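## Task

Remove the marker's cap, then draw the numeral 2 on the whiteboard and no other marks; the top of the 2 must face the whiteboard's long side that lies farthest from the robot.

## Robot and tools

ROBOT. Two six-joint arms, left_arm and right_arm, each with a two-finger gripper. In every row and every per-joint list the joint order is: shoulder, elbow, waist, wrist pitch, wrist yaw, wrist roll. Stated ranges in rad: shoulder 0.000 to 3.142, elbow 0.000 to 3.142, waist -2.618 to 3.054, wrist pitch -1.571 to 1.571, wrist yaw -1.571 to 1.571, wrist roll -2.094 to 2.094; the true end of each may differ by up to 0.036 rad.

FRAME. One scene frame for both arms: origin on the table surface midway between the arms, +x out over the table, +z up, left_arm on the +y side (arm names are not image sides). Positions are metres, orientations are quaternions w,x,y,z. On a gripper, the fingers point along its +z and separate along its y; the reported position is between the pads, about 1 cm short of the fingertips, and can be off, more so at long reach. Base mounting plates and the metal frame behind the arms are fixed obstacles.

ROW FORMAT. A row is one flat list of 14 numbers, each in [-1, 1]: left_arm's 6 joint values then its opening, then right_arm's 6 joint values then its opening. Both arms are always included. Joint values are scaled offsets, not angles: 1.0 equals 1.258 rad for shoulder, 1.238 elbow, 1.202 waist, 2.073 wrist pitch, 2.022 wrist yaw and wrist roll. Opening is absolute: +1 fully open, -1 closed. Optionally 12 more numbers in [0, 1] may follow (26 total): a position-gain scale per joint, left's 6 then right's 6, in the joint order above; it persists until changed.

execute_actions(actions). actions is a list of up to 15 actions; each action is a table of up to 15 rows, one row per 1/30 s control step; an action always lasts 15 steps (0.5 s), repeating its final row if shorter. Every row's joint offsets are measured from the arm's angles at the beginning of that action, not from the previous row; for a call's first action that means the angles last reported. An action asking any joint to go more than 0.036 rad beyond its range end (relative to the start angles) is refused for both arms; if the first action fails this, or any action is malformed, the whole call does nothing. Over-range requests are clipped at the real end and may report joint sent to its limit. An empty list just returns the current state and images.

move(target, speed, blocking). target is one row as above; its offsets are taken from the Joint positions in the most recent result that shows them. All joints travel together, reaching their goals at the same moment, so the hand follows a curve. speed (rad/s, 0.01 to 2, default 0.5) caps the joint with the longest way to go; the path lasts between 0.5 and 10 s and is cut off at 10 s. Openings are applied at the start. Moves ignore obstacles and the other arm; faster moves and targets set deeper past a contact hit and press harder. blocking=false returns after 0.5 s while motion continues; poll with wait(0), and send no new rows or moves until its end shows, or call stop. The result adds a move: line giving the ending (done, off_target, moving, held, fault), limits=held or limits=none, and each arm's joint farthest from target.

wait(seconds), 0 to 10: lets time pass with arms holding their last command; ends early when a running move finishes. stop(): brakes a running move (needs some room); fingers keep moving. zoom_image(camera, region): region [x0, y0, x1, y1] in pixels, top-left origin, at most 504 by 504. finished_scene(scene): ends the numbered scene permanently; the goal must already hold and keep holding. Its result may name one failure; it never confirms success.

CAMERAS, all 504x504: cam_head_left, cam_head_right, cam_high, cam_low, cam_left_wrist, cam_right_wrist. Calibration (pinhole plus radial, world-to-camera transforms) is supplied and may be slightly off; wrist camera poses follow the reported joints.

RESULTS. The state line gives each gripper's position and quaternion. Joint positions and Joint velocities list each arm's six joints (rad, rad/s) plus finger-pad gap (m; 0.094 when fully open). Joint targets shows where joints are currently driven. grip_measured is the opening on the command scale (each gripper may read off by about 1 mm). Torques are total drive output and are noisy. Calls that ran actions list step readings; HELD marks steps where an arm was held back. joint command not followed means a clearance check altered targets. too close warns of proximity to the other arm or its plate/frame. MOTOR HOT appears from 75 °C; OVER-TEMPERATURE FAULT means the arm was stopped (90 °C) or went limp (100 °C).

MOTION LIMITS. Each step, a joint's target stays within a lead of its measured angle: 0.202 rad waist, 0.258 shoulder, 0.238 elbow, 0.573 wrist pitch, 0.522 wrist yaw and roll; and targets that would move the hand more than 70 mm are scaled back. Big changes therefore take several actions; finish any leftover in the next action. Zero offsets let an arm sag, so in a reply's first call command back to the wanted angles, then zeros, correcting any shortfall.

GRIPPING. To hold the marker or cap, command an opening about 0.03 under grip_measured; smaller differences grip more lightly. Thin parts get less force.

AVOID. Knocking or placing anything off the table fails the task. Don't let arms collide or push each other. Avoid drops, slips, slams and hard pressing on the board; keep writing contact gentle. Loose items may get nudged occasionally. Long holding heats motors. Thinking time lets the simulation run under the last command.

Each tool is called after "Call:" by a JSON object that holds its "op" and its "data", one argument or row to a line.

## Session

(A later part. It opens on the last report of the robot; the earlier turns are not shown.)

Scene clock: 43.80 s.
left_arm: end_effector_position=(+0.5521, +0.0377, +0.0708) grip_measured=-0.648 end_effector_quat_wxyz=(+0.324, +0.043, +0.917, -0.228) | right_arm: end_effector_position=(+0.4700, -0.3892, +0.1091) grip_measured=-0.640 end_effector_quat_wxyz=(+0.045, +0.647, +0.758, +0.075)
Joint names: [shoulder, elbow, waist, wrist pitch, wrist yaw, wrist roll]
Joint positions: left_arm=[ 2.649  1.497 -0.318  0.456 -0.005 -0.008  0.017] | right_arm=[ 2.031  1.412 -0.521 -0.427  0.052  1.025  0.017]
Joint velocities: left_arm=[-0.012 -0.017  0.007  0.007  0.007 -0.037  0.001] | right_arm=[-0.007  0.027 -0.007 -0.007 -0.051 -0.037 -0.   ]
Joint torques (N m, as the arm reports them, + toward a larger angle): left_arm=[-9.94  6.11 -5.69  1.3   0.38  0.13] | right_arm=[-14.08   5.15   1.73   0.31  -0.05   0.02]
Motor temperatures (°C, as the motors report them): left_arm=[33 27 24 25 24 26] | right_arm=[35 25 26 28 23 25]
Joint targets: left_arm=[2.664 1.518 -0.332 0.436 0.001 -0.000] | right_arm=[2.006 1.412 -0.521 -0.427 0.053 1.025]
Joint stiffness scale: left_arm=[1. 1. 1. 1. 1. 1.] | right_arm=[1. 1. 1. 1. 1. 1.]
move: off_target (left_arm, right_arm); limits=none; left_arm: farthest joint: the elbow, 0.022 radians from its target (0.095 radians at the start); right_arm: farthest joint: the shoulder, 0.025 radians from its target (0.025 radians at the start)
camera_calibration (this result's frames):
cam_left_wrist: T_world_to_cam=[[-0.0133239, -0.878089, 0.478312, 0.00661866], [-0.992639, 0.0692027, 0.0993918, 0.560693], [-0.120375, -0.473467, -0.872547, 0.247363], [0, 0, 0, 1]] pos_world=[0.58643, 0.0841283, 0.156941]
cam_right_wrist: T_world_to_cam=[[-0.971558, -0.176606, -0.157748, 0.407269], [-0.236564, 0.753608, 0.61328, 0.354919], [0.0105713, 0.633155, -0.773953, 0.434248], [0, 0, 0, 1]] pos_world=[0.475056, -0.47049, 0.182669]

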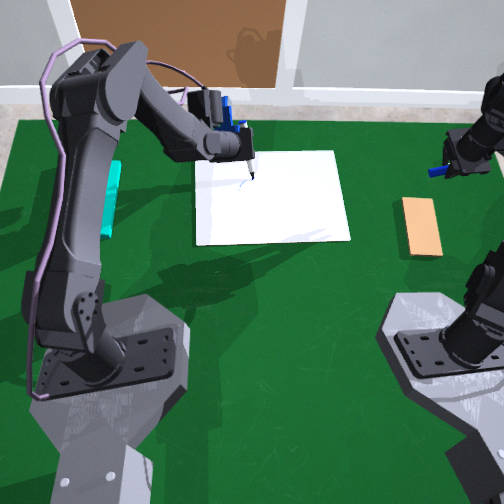

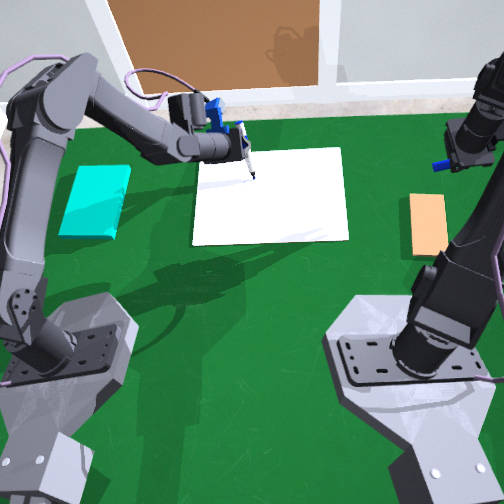

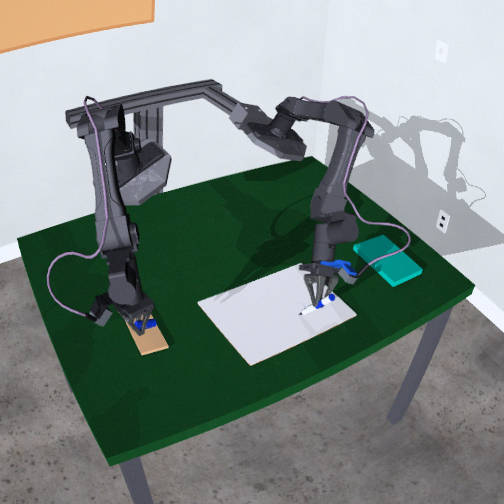

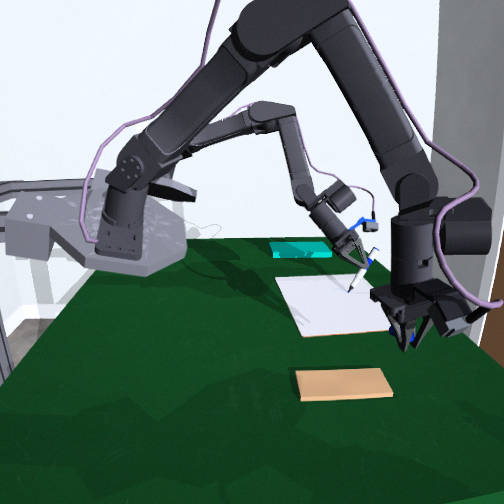

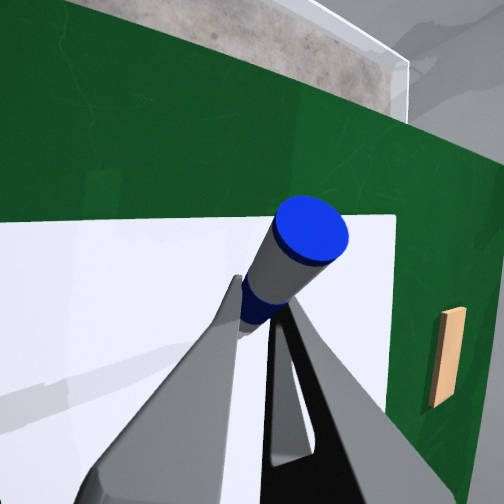

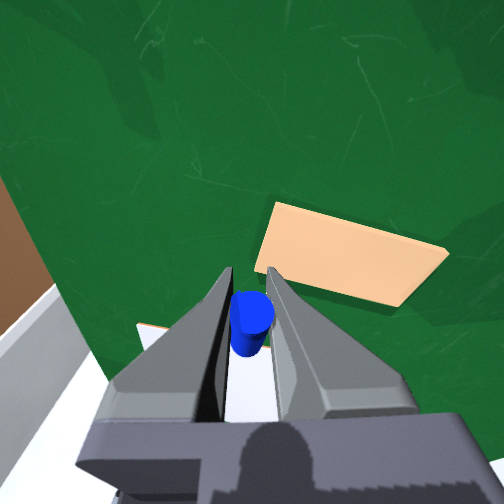

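Call:
{"op": "move", "data": {
  "target": [0.034,0.019,-0.04,-0.005,0.003,0.004,-0.76,-0.02,0,0,0,0,0,-0.75],
  "speed": 0.06
}}

Call:
{"op": "zoom_image", "data": {
  "camera": "cam_head_left",
  "region": [190,140,350,250]
}}

Scene clock: 45.13 s.
left_arm: end_effector_position=(+0.5407, +0.0167, +0.0700) grip_measured=-0.648 end_effector_quat_wxyz=(+0.320, +0.060, +0.916, -0.236) | right_arm: end_effector_position=(+0.4700, -0.3892, +0.1091) grip_measured=-0.640 end_effector_quat_wxyz=(+0.045, +0.647, +0.758, +0.075)
Joint names: [shoulder, elbow, waist, wrist pitch, wrist yaw, wrist roll]
Joint positions: left_arm=[ 2.669  1.497 -0.354  0.462 -0.005 -0.008  0.017] | right_arm=[ 2.031  1.412 -0.521 -0.427  0.052  1.025  0.017]
Joint velocities: left_arm=[ 0.012 -0.012 -0.017 -0.022 -0.066  0.022 -0.   ] | right_arm=[-0.007 -0.017 -0.002 -0.007 -0.022 -0.007 -0.   ]
Joint torques (N m, as the arm reports them, + toward a larger angle): left_arm=[-9.35  6.25 -5.71  1.32  0.39  0.12] | right_arm=[-14.09   5.15   1.69   0.32  -0.05   0.01]
Motor temperatures (°C, as the motors report them): left_arm=[33 27 24 25 24 26] | right_arm=[35 25 26 28 23 25]
Joint targets: left_arm=[2.692 1.520 -0.366 0.445 0.001 -0.000] | right_arm=[2.006 1.412 -0.521 -0.427 0.052 1.025]
Joint stiffness scale: left_arm=[1. 1. 1. 1. 1. 1.] | right_arm=[1. 1. 1. 1. 1. 1.]
move: off_target (left_arm, right_arm); limits=none; left_arm: farthest joint: the elbow, 0.024 radians from its target (0.024 radians at the start); right_arm: farthest joint: the shoulder, 0.025 radians from its target (0.025 radians at the start)
camera_calibration (this result's frames):
cam_left_wrist: T_world_to_cam=[[-0.0462707, -0.874701, 0.48245, 0.005896], [-0.989242, 0.107219, 0.099516, 0.548482], [-0.138774, -0.472655, -0.870252, 0.245099], [0, 0, 0, 1]] pos_world=[0.576868, 0.0621968, 0.155871]
cam_right_wrist: T_world_to_cam=[[-0.971526, -0.1766, -0.157952, 0.407315], [-0.236692, 0.753382, 0.613508, 0.35482], [0.0106524, 0.633425, -0.773731, 0.434257], [0, 0, 0, 1]] pos_world=[0.475075, -0.470453, 0.182649]

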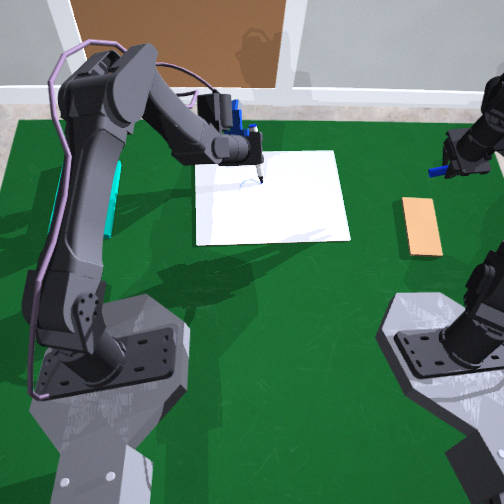

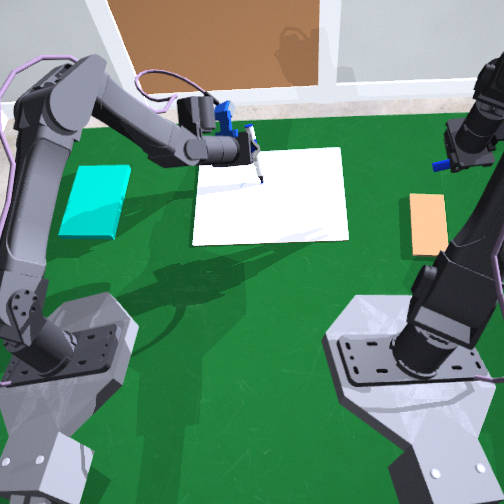

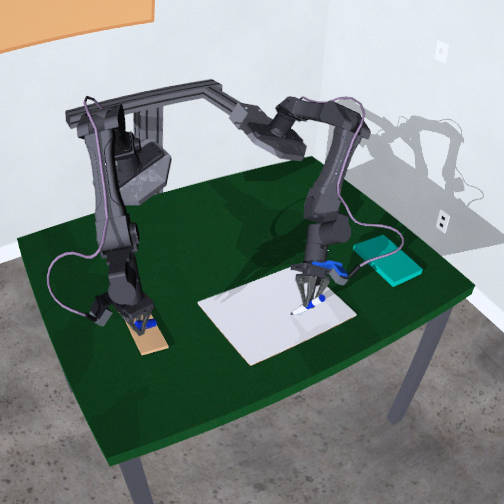

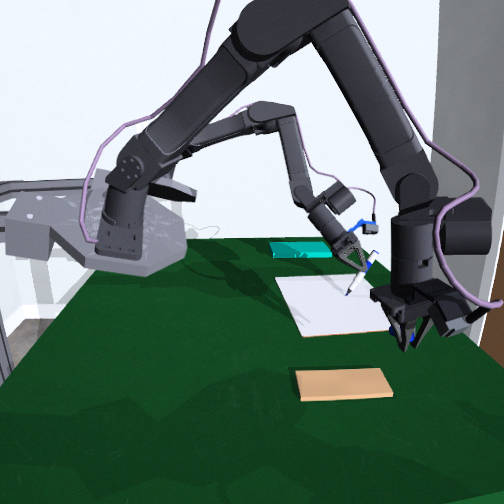

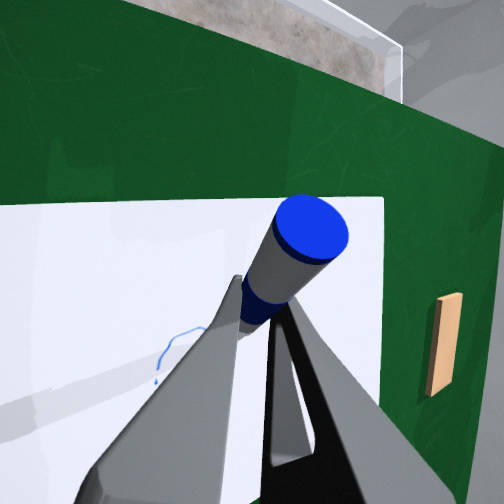

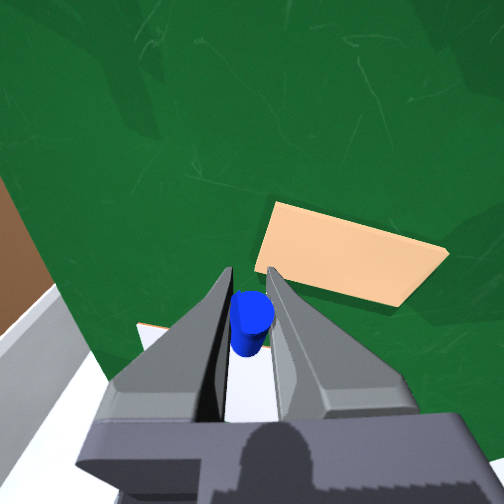

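Region (190, 140, 350, 250) of cam_head_left's 504x504 image, scaled by 3.150, with more detail than that image has; it fills the top 346 rows of this view, and the rest is white.

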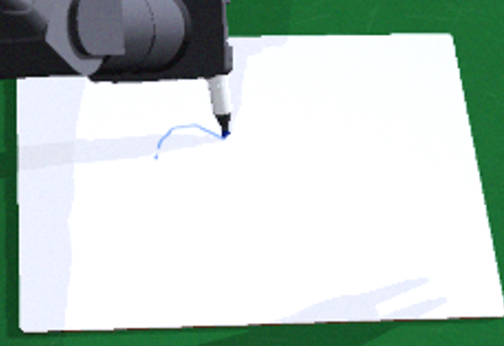

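Call:
{"op": "move", "data": {
  "target": [0.004,-0.066,-0.032,0.026,0.003,0.004,-0.76,-0.02,0,0,0,0,0,-0.75],
  "speed": 0.08
}}

Call:
{"op": "zoom_image", "data": {
  "camera": "cam_head_left",
  "region": [190,140,350,250]
}}

Scene clock: 46.73 s.
left_arm: end_effector_position=(+0.5249, +0.0052, +0.0708) grip_measured=-0.648 end_effector_quat_wxyz=(+0.325, +0.069, +0.911, -0.243) | right_arm: end_effector_position=(+0.4701, -0.3891, +0.1091) grip_measured=-0.640 end_effector_quat_wxyz=(+0.045, +0.647, +0.758, +0.075)
Joint names: [shoulder, elbow, waist, wrist pitch, wrist yaw, wrist roll]
Joint positions: left_arm=[ 2.669  1.437 -0.379  0.53  -0.005 -0.008  0.017] | right_arm=[ 2.031  1.412 -0.521 -0.427  0.052  1.025  0.017]
Joint velocities: left_arm=[-0.002  0.007  0.002 -0.037  0.007  0.037  0.   ] | right_arm=[ 0.002  0.002 -0.002 -0.007  0.037 -0.037 -0.001]
Joint torques (N m, as the arm reports them, + toward a larger angle): left_arm=[-10.32   2.91  -5.68   1.39   0.4    0.12] | right_arm=[-14.08   5.13   1.7    0.32  -0.05   0.01]
Motor temperatures (°C, as the motors report them): left_arm=[33 27 24 25 24 26] | right_arm=[35 25 26 28 23 25]
Joint targets: left_arm=[2.675 1.415 -0.392 0.516 0.001 -0.000] | right_arm=[2.006 1.412 -0.521 -0.427 0.052 1.025]
Joint stiffness scale: left_arm=[1. 1. 1. 1. 1. 1.] | right_arm=[1. 1. 1. 1. 1. 1.]
move: off_target (left_arm, right_arm); limits=none; left_arm: farthest joint: the elbow, 0.022 radians from its target (0.081 radians at the start); right_arm: farthest joint: the shoulder, 0.025 radians from its target (0.025 radians at the start)
camera_calibration (this result's frames):
cam_left_wrist: T_world_to_cam=[[-0.0711267, -0.869507, 0.488773, 0.00730498], [-0.988426, 0.127266, 0.082565, 0.534688], [-0.133995, -0.477243, -0.868495, 0.235517], [0, 0, 0, 1]] pos_world=[0.560577, 0.050703, 0.156829]
cam_right_wrist: T_world_to_cam=[[-0.971494, -0.176594, -0.158155, 0.407361], [-0.236819, 0.753156, 0.613736, 0.354722], [0.0107335, 0.633695, -0.773508, 0.434266], [0, 0, 0, 1]] pos_world=[0.475093, -0.470415, 0.182629]

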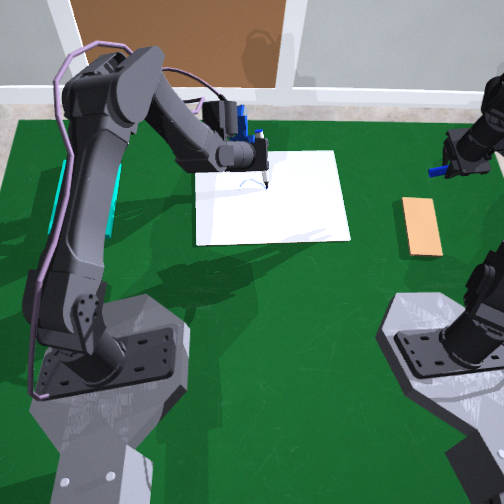

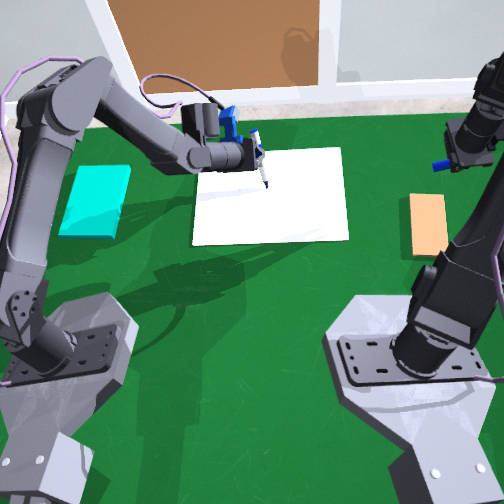

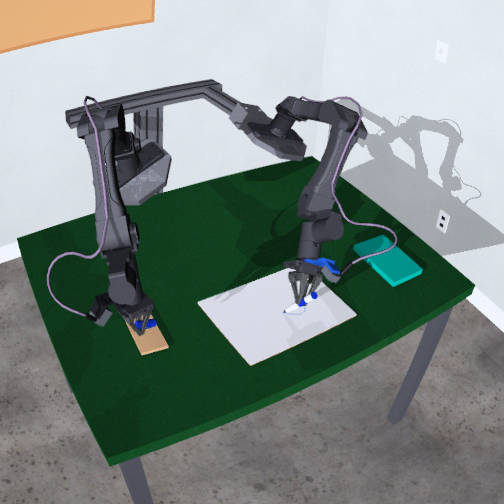

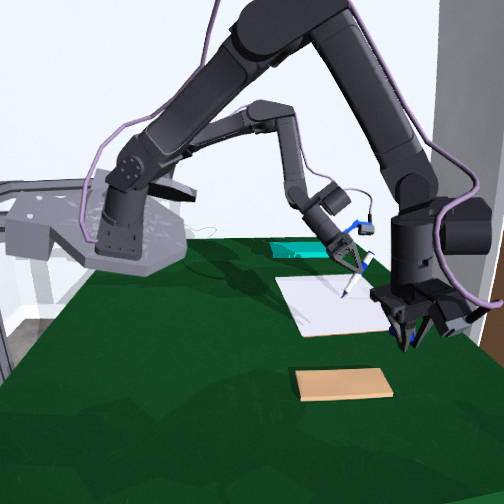

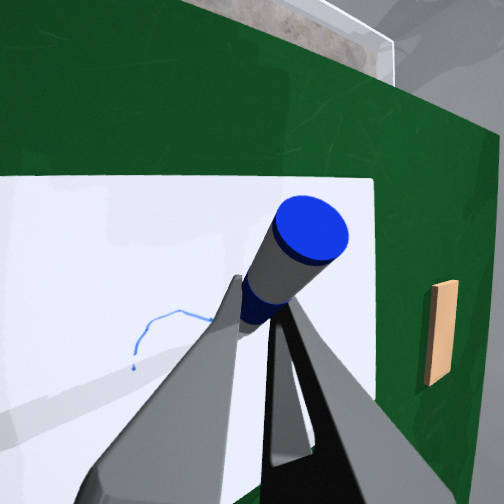

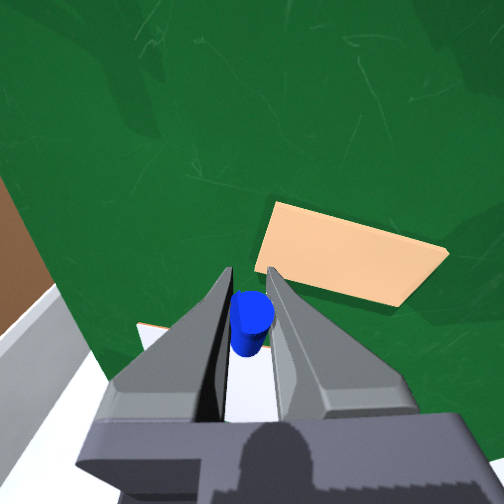

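Region (190, 140, 350, 250) of cam_head_left's 504x504 image, scaled by 3.150, with more detail than that image has; it fills the top 346 rows of this view, and the rest is white.

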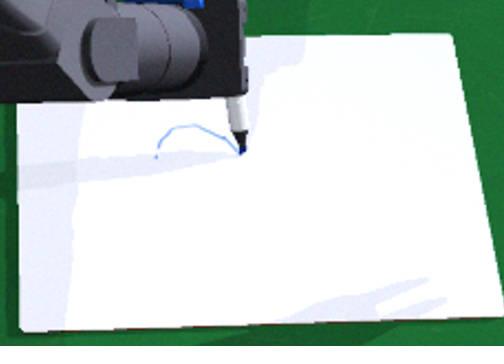

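Call:
{"op": "move", "data": {
  "target": [-0.037,-0.127,-0.004,0.037,0.003,0.004,-0.76,-0.02,0,0,0,0,0,-0.75],
  "speed": 0.12
}}

Call:
{"op": "zoom_image", "data": {
  "camera": "cam_head_left",
  "region": [190,140,350,250]
}}

Scene clock: 48.70 s.
left_arm: end_effector_position=(+0.4999, +0.0125, +0.0702) grip_measured=-0.648 end_effector_quat_wxyz=(+0.324, +0.070, +0.911, -0.245) | right_arm: end_effector_position=(+0.4701, -0.3891, +0.1091) grip_measured=-0.640 end_effector_quat_wxyz=(+0.045, +0.647, +0.758, +0.075)
Joint names: [shoulder, elbow, waist, wrist pitch, wrist yaw, wrist roll]
Joint positions: left_arm=[ 2.632  1.304 -0.379  0.624 -0.001 -0.008  0.017] | right_arm=[ 2.031  1.412 -0.521 -0.427  0.051  1.025  0.017]
Joint velocities: left_arm=[ 0.007 -0.007 -0.012 -0.037  0.007 -0.007 -0.001] | right_arm=[-0.002 -0.002 -0.017  0.051  0.022  0.051 -0.001]
Joint torques (N m, as the arm reports them, + toward a larger angle): left_arm=[-10.8    2.4   -4.85   1.33   0.35   0.11] | right_arm=[-14.07   5.11   1.65   0.32  -0.04   0.02]
Motor temperatures (°C, as the motors report them): left_arm=[34 27 24 25 24 26] | right_arm=[35 25 26 28 23 25]
Joint targets: left_arm=[2.623 1.280 -0.384 0.606 0.001 -0.000] | right_arm=[2.006 1.412 -0.521 -0.427 0.052 1.025]
Joint stiffness scale: left_arm=[1. 1. 1. 1. 1. 1.] | right_arm=[1. 1. 1. 1. 1. 1.]
move: off_target (left_arm, right_arm); limits=none; left_arm: farthest joint: the elbow, 0.024 radians from its target (0.158 radians at the start); right_arm: farthest joint: the shoulder, 0.025 radians from its target (0.025 radians at the start)
camera_calibration (this result's frames):
cam_left_wrist: T_world_to_cam=[[-0.073342, -0.867893, 0.491307, 0.0130641], [-0.987906, 0.130703, 0.083413, 0.508685], [-0.136609, -0.479248, -0.866983, 0.236421], [0, 0, 0, 1]] pos_world=[0.535789, 0.0581558, 0.156124]
cam_right_wrist: T_world_to_cam=[[-0.971462, -0.176588, -0.158359, 0.407408], [-0.236947, 0.75293, 0.613964, 0.354623], [0.0108145, 0.633966, -0.773285, 0.434274], [0, 0, 0, 1]] pos_world=[0.475112, -0.470378, 0.182609]

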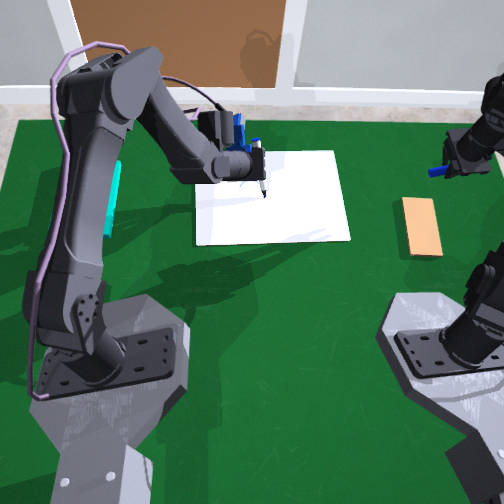

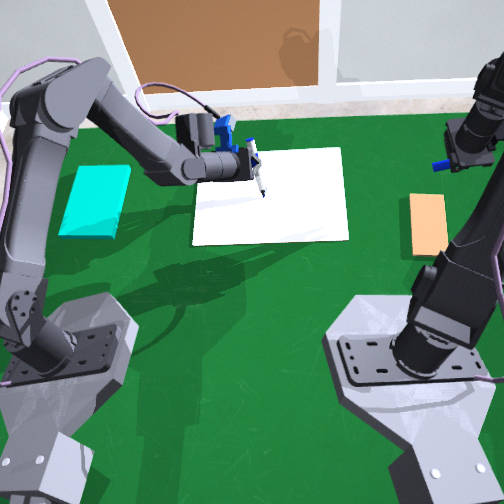

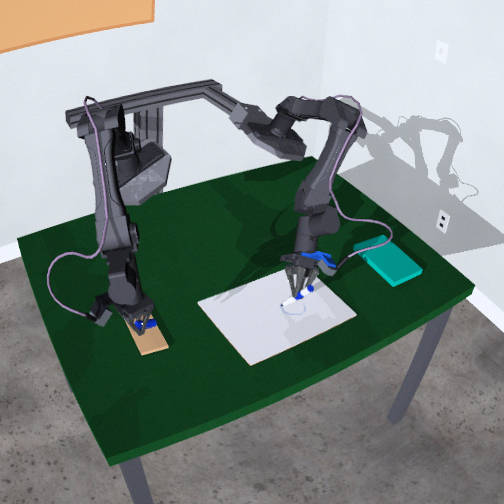

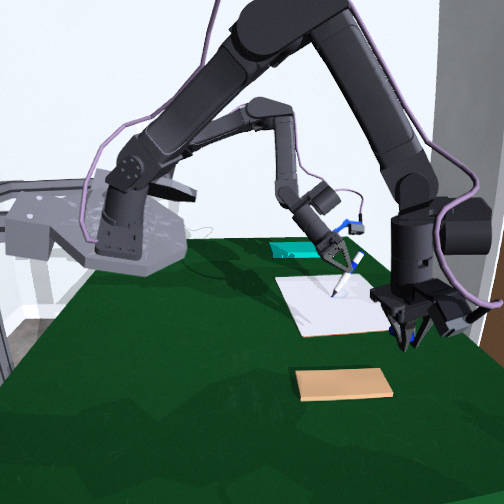

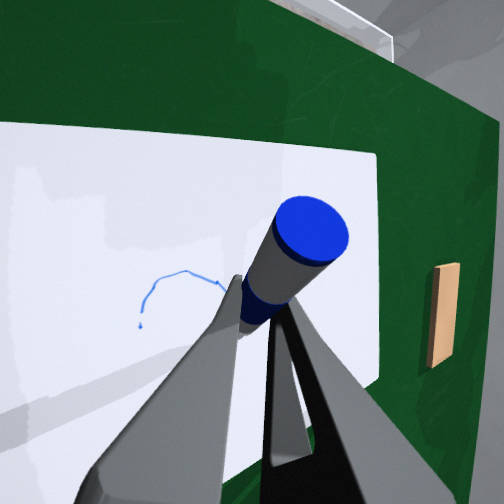

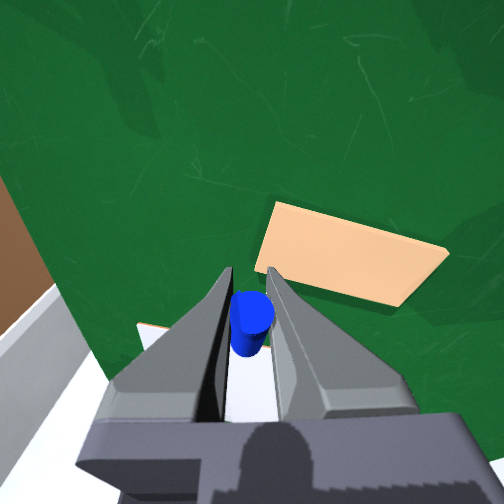

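Region (190, 140, 350, 250) of cam_head_left's 504x504 image, scaled by 3.150, with more detail than that image has; it fills the top 346 rows of this view, and the rest is white.

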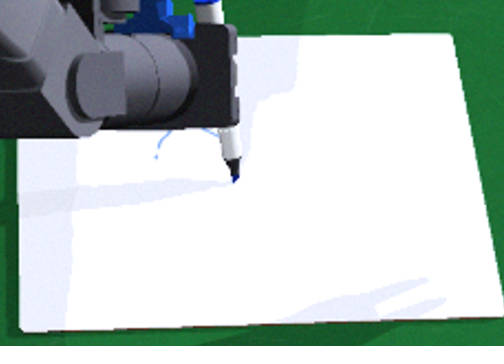

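Call:
{"op": "execute_actions", "data": {
  "actions": []
}}

Scene clock: 49.17 s.
left_arm: end_effector_position=(+0.5000, +0.0125, +0.0703) grip_measured=-0.648 end_effector_quat_wxyz=(+0.324, +0.070, +0.911, -0.245) | right_arm: end_effector_position=(+0.4701, -0.3891, +0.1091) grip_measured=-0.640 end_effector_quat_wxyz=(+0.045, +0.647, +0.758, +0.075)
Joint names: [shoulder, elbow, waist, wrist pitch, wrist yaw, wrist roll]
Joint positions: left_arm=[ 2.632  1.304 -0.379  0.625 -0.001 -0.008  0.017] | right_arm=[ 2.031  1.412 -0.521 -0.427  0.051  1.025  0.017]
Joint velocities: left_arm=[-0.002 -0.012 -0.007 -0.022  0.007  0.007 -0.   ] | right_arm=[-0.007 -0.007  0.007 -0.022  0.051 -0.022 -0.   ]
Joint torques (N m, as the arm reports them, + toward a larger angle): left_arm=[-10.74   2.39  -4.85   1.33   0.35   0.12] | right_arm=[-14.05   5.13   1.68   0.33  -0.05   0.02]
Motor temperatures (°C, as the motors report them): left_arm=[34 27 24 25 24 26] | right_arm=[35 25 26 28 23 25]
Joint targets: left_arm=[2.623 1.280 -0.384 0.607 0.001 -0.000] | right_arm=[2.006 1.412 -0.521 -0.427 0.052 1.025]
Joint stiffness scale: left_arm=[1. 1. 1. 1. 1. 1.] | right_arm=[1. 1. 1. 1. 1. 1.]
camera_calibration (this result's frames):
cam_left_wrist: T_world_to_cam=[[-0.073374, -0.867849, 0.49138, 0.0130526], [-0.987954, 0.130563, 0.0830705, 0.508802], [-0.136249, -0.479365, -0.866975, 0.236305], [0, 0, 0, 1]] pos_world=[0.535827, 0.0581731, 0.15619]
cam_right_wrist: T_world_to_cam=[[-0.971462, -0.176588, -0.158359, 0.407408], [-0.236947, 0.75293, 0.613964, 0.354623], [0.0108145, 0.633966, -0.773285, 0.434274], [0, 0, 0, 1]] pos_world=[0.475112, -0.470378, 0.182609]

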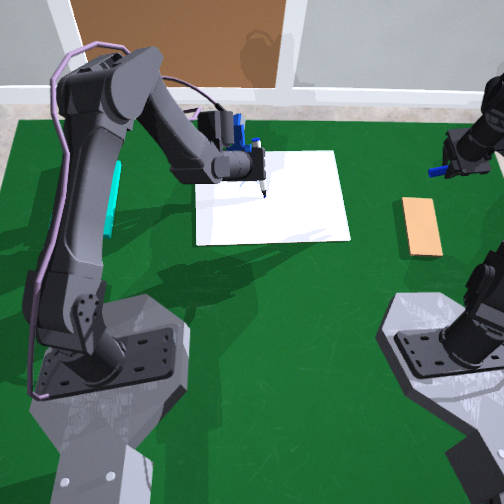

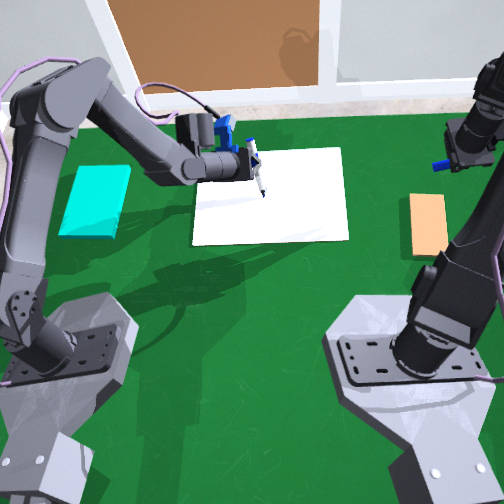

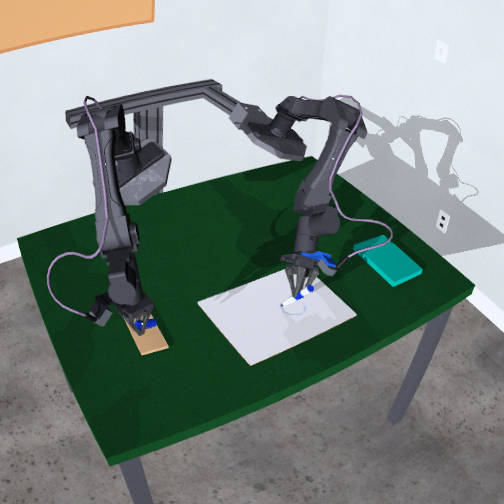

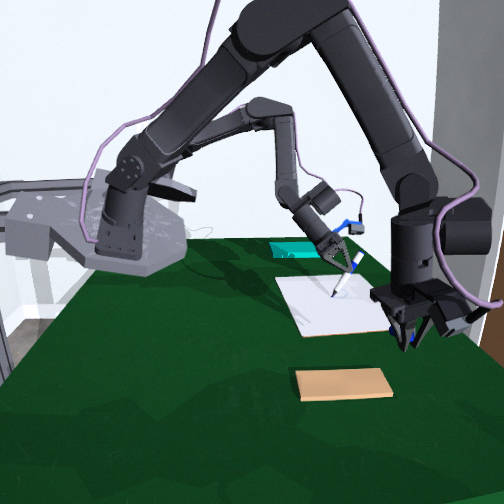

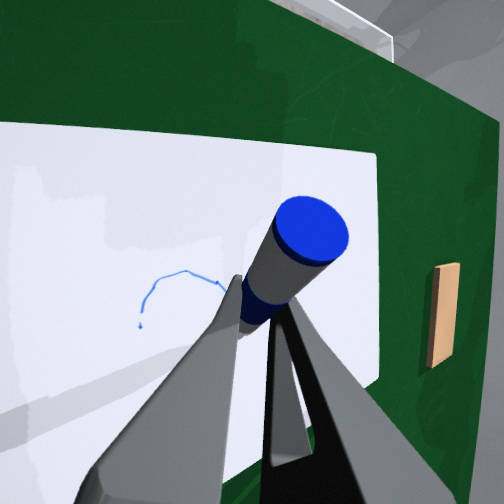

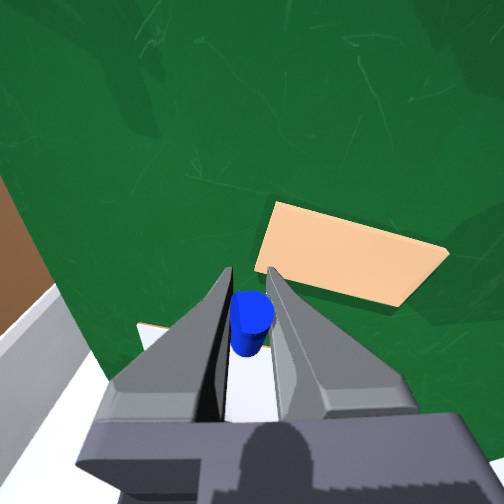

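Call:
{"op": "move", "data": {
  "target": [-0.0612,-0.172,0.0333,0.050,0.003,0.004,-0.76,-0.02,0,0,0,0,0,-0.75],
  "speed": 0.12
}}

Call:
{"op": "zoom_image", "data": {
  "camera": "cam_left_wrist",
  "region": [60,200,320,400]
}}

Scene clock: 59.60 s.
left_arm: end_effector_position=(+0.4697, +0.0418, +0.0690) grip_measured=-0.648 end_effector_quat_wxyz=(+0.320, +0.057, +0.915, -0.240) | right_arm: end_effector_position=(+0.4701, -0.3890, +0.1092) grip_measured=-0.640 end_effector_quat_wxyz=(+0.045, +0.647, +0.758, +0.075)
Joint names: [shoulder, elbow, waist, wrist pitch, wrist yaw, wrist roll]
Joint positions: left_arm=[ 2.565  1.114 -0.343  0.743  0.007 -0.009  0.017] | right_arm=[ 2.031  1.412 -0.521 -0.427  0.051  1.025  0.017]
Joint velocities: left_arm=[-0.002  0.007 -0.012  0.007 -0.095 -0.007  0.001] | right_arm=[ 0.002 -0.007 -0.017  0.066 -0.022 -0.007  0.001]
Joint torques (N m, as the arm reports them, + toward a larger angle): left_arm=[-10.05   1.74  -3.8    1.36   0.29   0.14] | right_arm=[-14.11   5.07   1.66   0.34  -0.05   0.01]
Motor temperatures (°C, as the motors report them): left_arm=[35 27 24 25 24 26] | right_arm=[37 25 26 28 23 25]
Joint targets: left_arm=[2.555 1.091 -0.339 0.728 0.005 0.000] | right_arm=[2.006 1.412 -0.521 -0.427 0.051 1.025]
Joint stiffness scale: left_arm=[1. 1. 1. 1. 1. 1.] | right_arm=[1. 1. 1. 1. 1. 1.]
move: off_target (left_arm, right_arm); limits=none; left_arm: farthest joint: the elbow, 0.023 radians from its target (0.213 radians at the start); right_arm: farthest joint: the shoulder, 0.025 radians from its target (0.025 radians at the start)
camera_calibration (this result's frames):
cam_left_wrist: T_world_to_cam=[[-0.0429707, -0.870755, 0.489835, 0.0228075], [-0.989547, 0.104648, 0.09922, 0.475925], [-0.137657, -0.480452, -0.866151, 0.245678], [0, 0, 0, 1]] pos_world=[0.50575, 0.0880913, 0.154401]
cam_right_wrist: T_world_to_cam=[[-0.97143, -0.176581, -0.158562, 0.407454], [-0.237074, 0.752704, 0.614192, 0.354524], [0.0108955, 0.634236, -0.773063, 0.434283], [0, 0, 0, 1]] pos_world=[0.47513, -0.470341, 0.182589]

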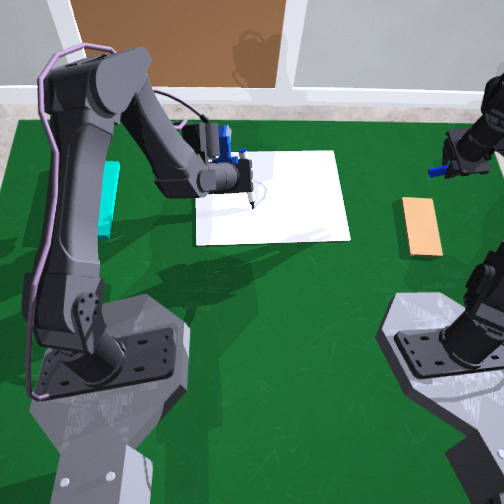

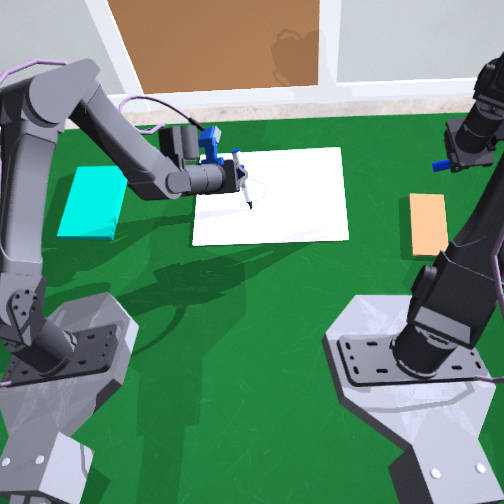

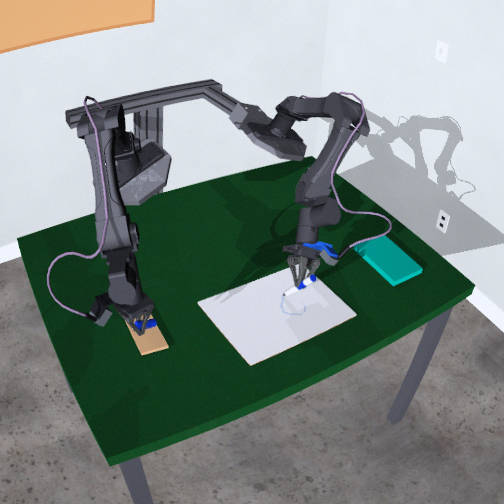

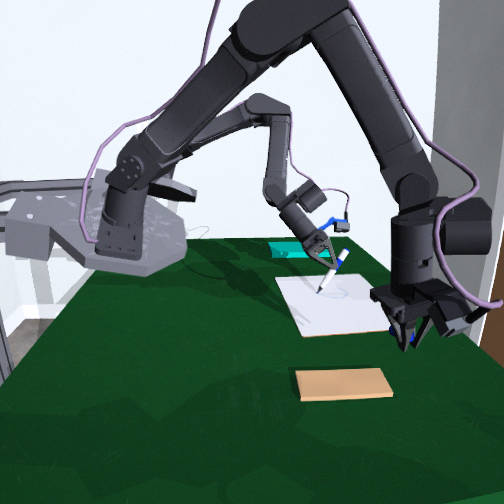

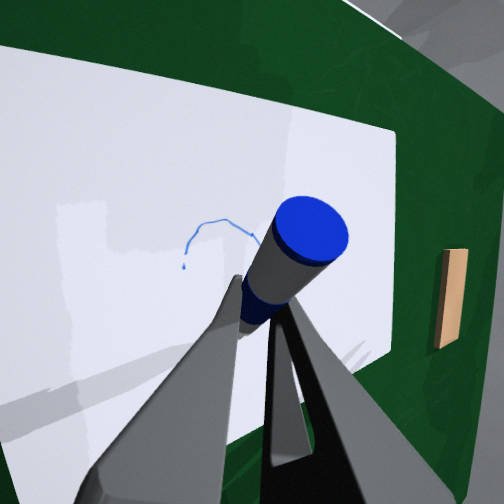

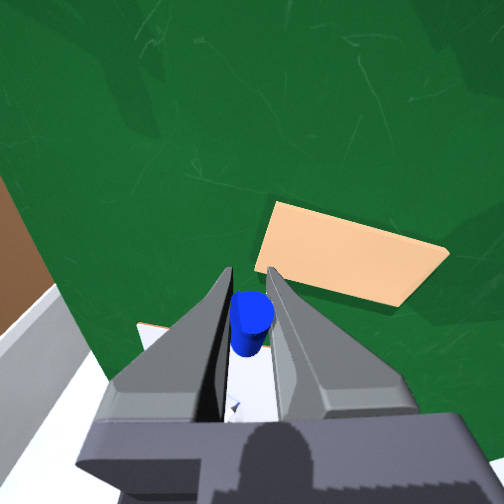

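Region (60, 200, 320, 400) of cam_left_wrist's 504x504 image, scaled by 1.938, with more detail than that image has; it fills the top 388 rows of this view, and the rest is white.

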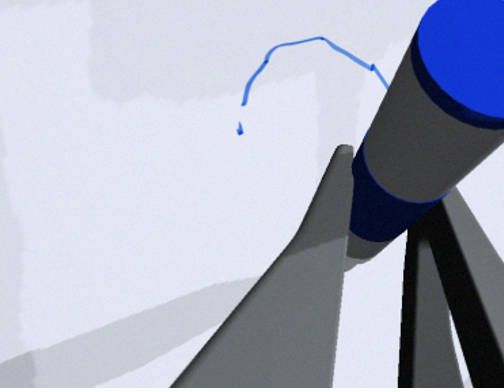

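Call:
{"op": "move", "data": {
  "target": [-0.0477,-0.1575,0.0324,0.0506,0.0,0.004,-0.76,-0.02,0,0,0,0,0,-0.75],
  "speed": 0.12
}}

Call:
{"op": "zoom_image", "data": {
  "camera": "cam_high",
  "region": [200,250,360,370]
}}

Scene clock: 61.80 s.
left_arm: end_effector_position=(+0.4386, +0.0687, +0.0679) grip_measured=-0.648 end_effector_quat_wxyz=(+0.316, +0.043, +0.919, -0.232) | right_arm: end_effector_position=(+0.4701, -0.3889, +0.1092) grip_measured=-0.640 end_effector_quat_wxyz=(+0.045, +0.647, +0.758, +0.076)
Joint names: [shoulder, elbow, waist, wrist pitch, wrist yaw, wrist roll]
Joint positions: left_arm=[ 2.516  0.943 -0.309  0.86   0.01  -0.009  0.017] | right_arm=[ 2.031  1.412 -0.521 -0.427  0.05   1.025  0.017]
Joint velocities: left_arm=[ 0.017 -0.002 -0.002 -0.007  0.066  0.037 -0.   ] | right_arm=[-0.012 -0.002  0.007 -0.066 -0.051 -0.051 -0.   ]
Joint torques (N m, as the arm reports them, + toward a larger angle): left_arm=[-9.29  1.07 -3.46  1.36  0.29  0.12] | right_arm=[-14.08   5.11   1.69   0.32  -0.06   0.02]
Motor temperatures (°C, as the motors report them): left_arm=[35 27 24 25 24 26] | right_arm=[37 25 26 28 23 25]
Joint targets: left_arm=[2.505 0.919 -0.304 0.848 0.007 -0.001] | right_arm=[2.006 1.412 -0.521 -0.427 0.051 1.025]
Joint stiffness scale: left_arm=[1. 1. 1. 1. 1. 1.] | right_arm=[1. 1. 1. 1. 1. 1.]
move: off_target (left_arm, right_arm); limits=none; left_arm: farthest joint: the elbow, 0.024 radians from its target (0.195 radians at the start); right_arm: farthest joint: the shoulder, 0.025 radians from its target (0.025 radians at the start)
camera_calibration (this result's frames):
cam_left_wrist: T_world_to_cam=[[-0.0101882, -0.87491, 0.484178, 0.0317409], [-0.990376, 0.0756669, 0.115891, 0.443636], [-0.13803, -0.478337, -0.867261, 0.253468], [0, 0, 0, 1]] pos_world=[0.474676, 0.115445, 0.153042]
cam_right_wrist: T_world_to_cam=[[-0.971398, -0.176575, -0.158766, 0.4075], [-0.237202, 0.752478, 0.61442, 0.354425], [0.0109764, 0.634506, -0.77284, 0.434292], [0, 0, 0, 1]] pos_world=[0.475149, -0.470303, 0.182569]

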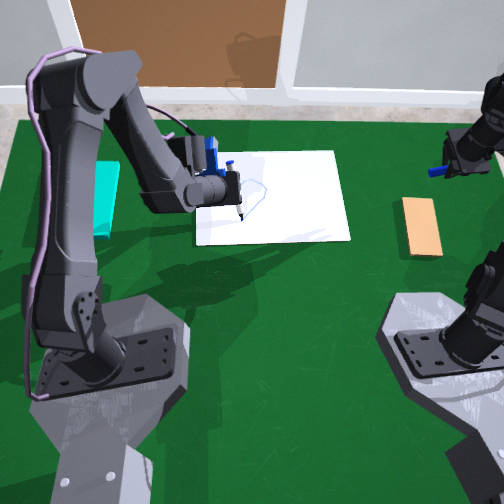

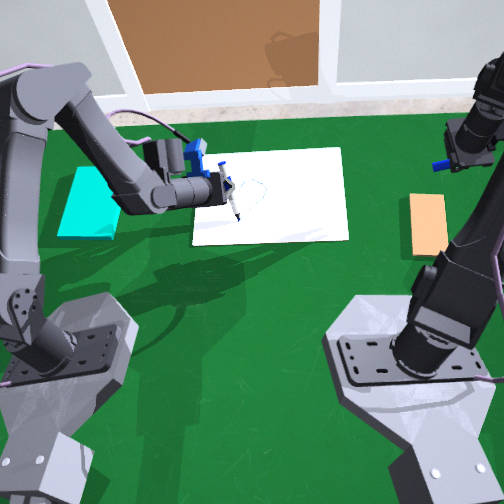

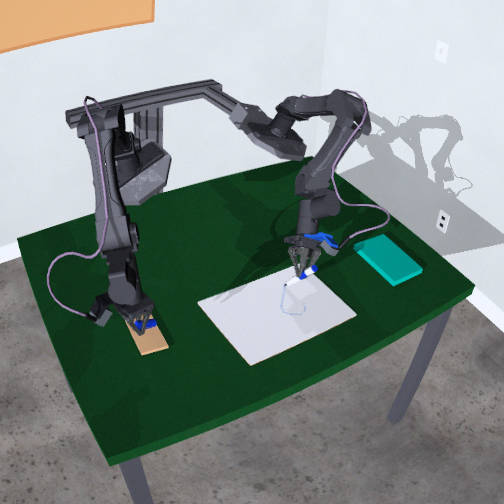

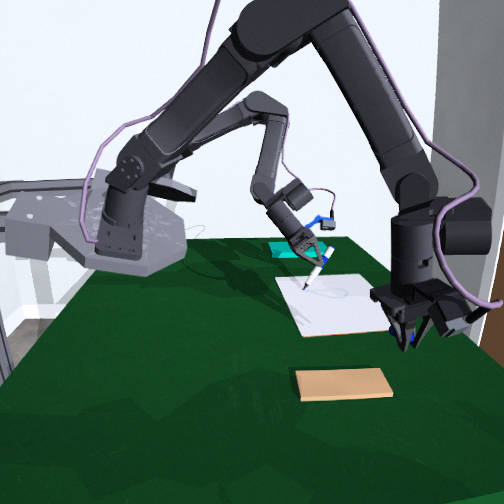

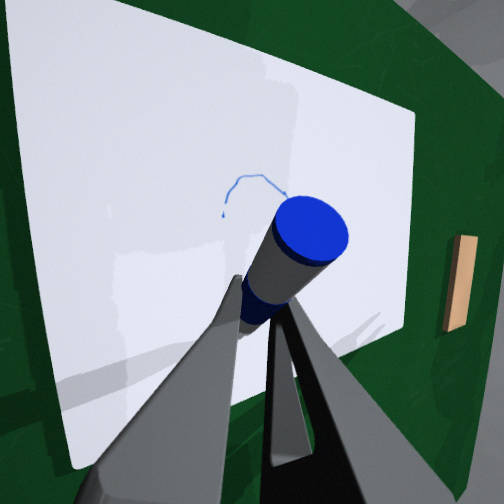

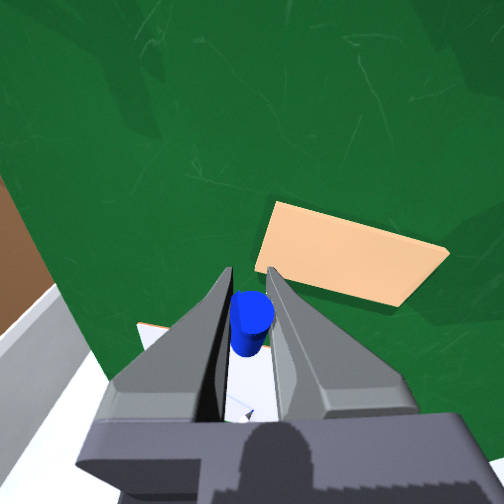

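Region (200, 250, 360, 370) of cam_high's 504x504 image, scaled by 3.150, with more detail than that image has; it fills the top 378 rows of this view, and the rest is white.

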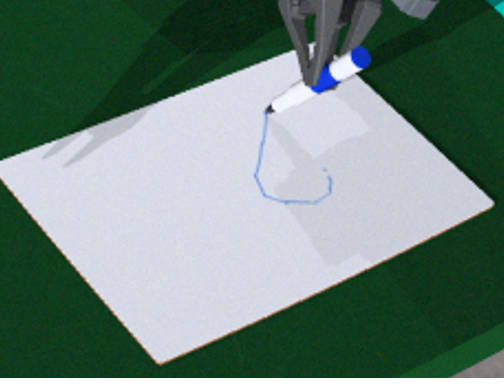

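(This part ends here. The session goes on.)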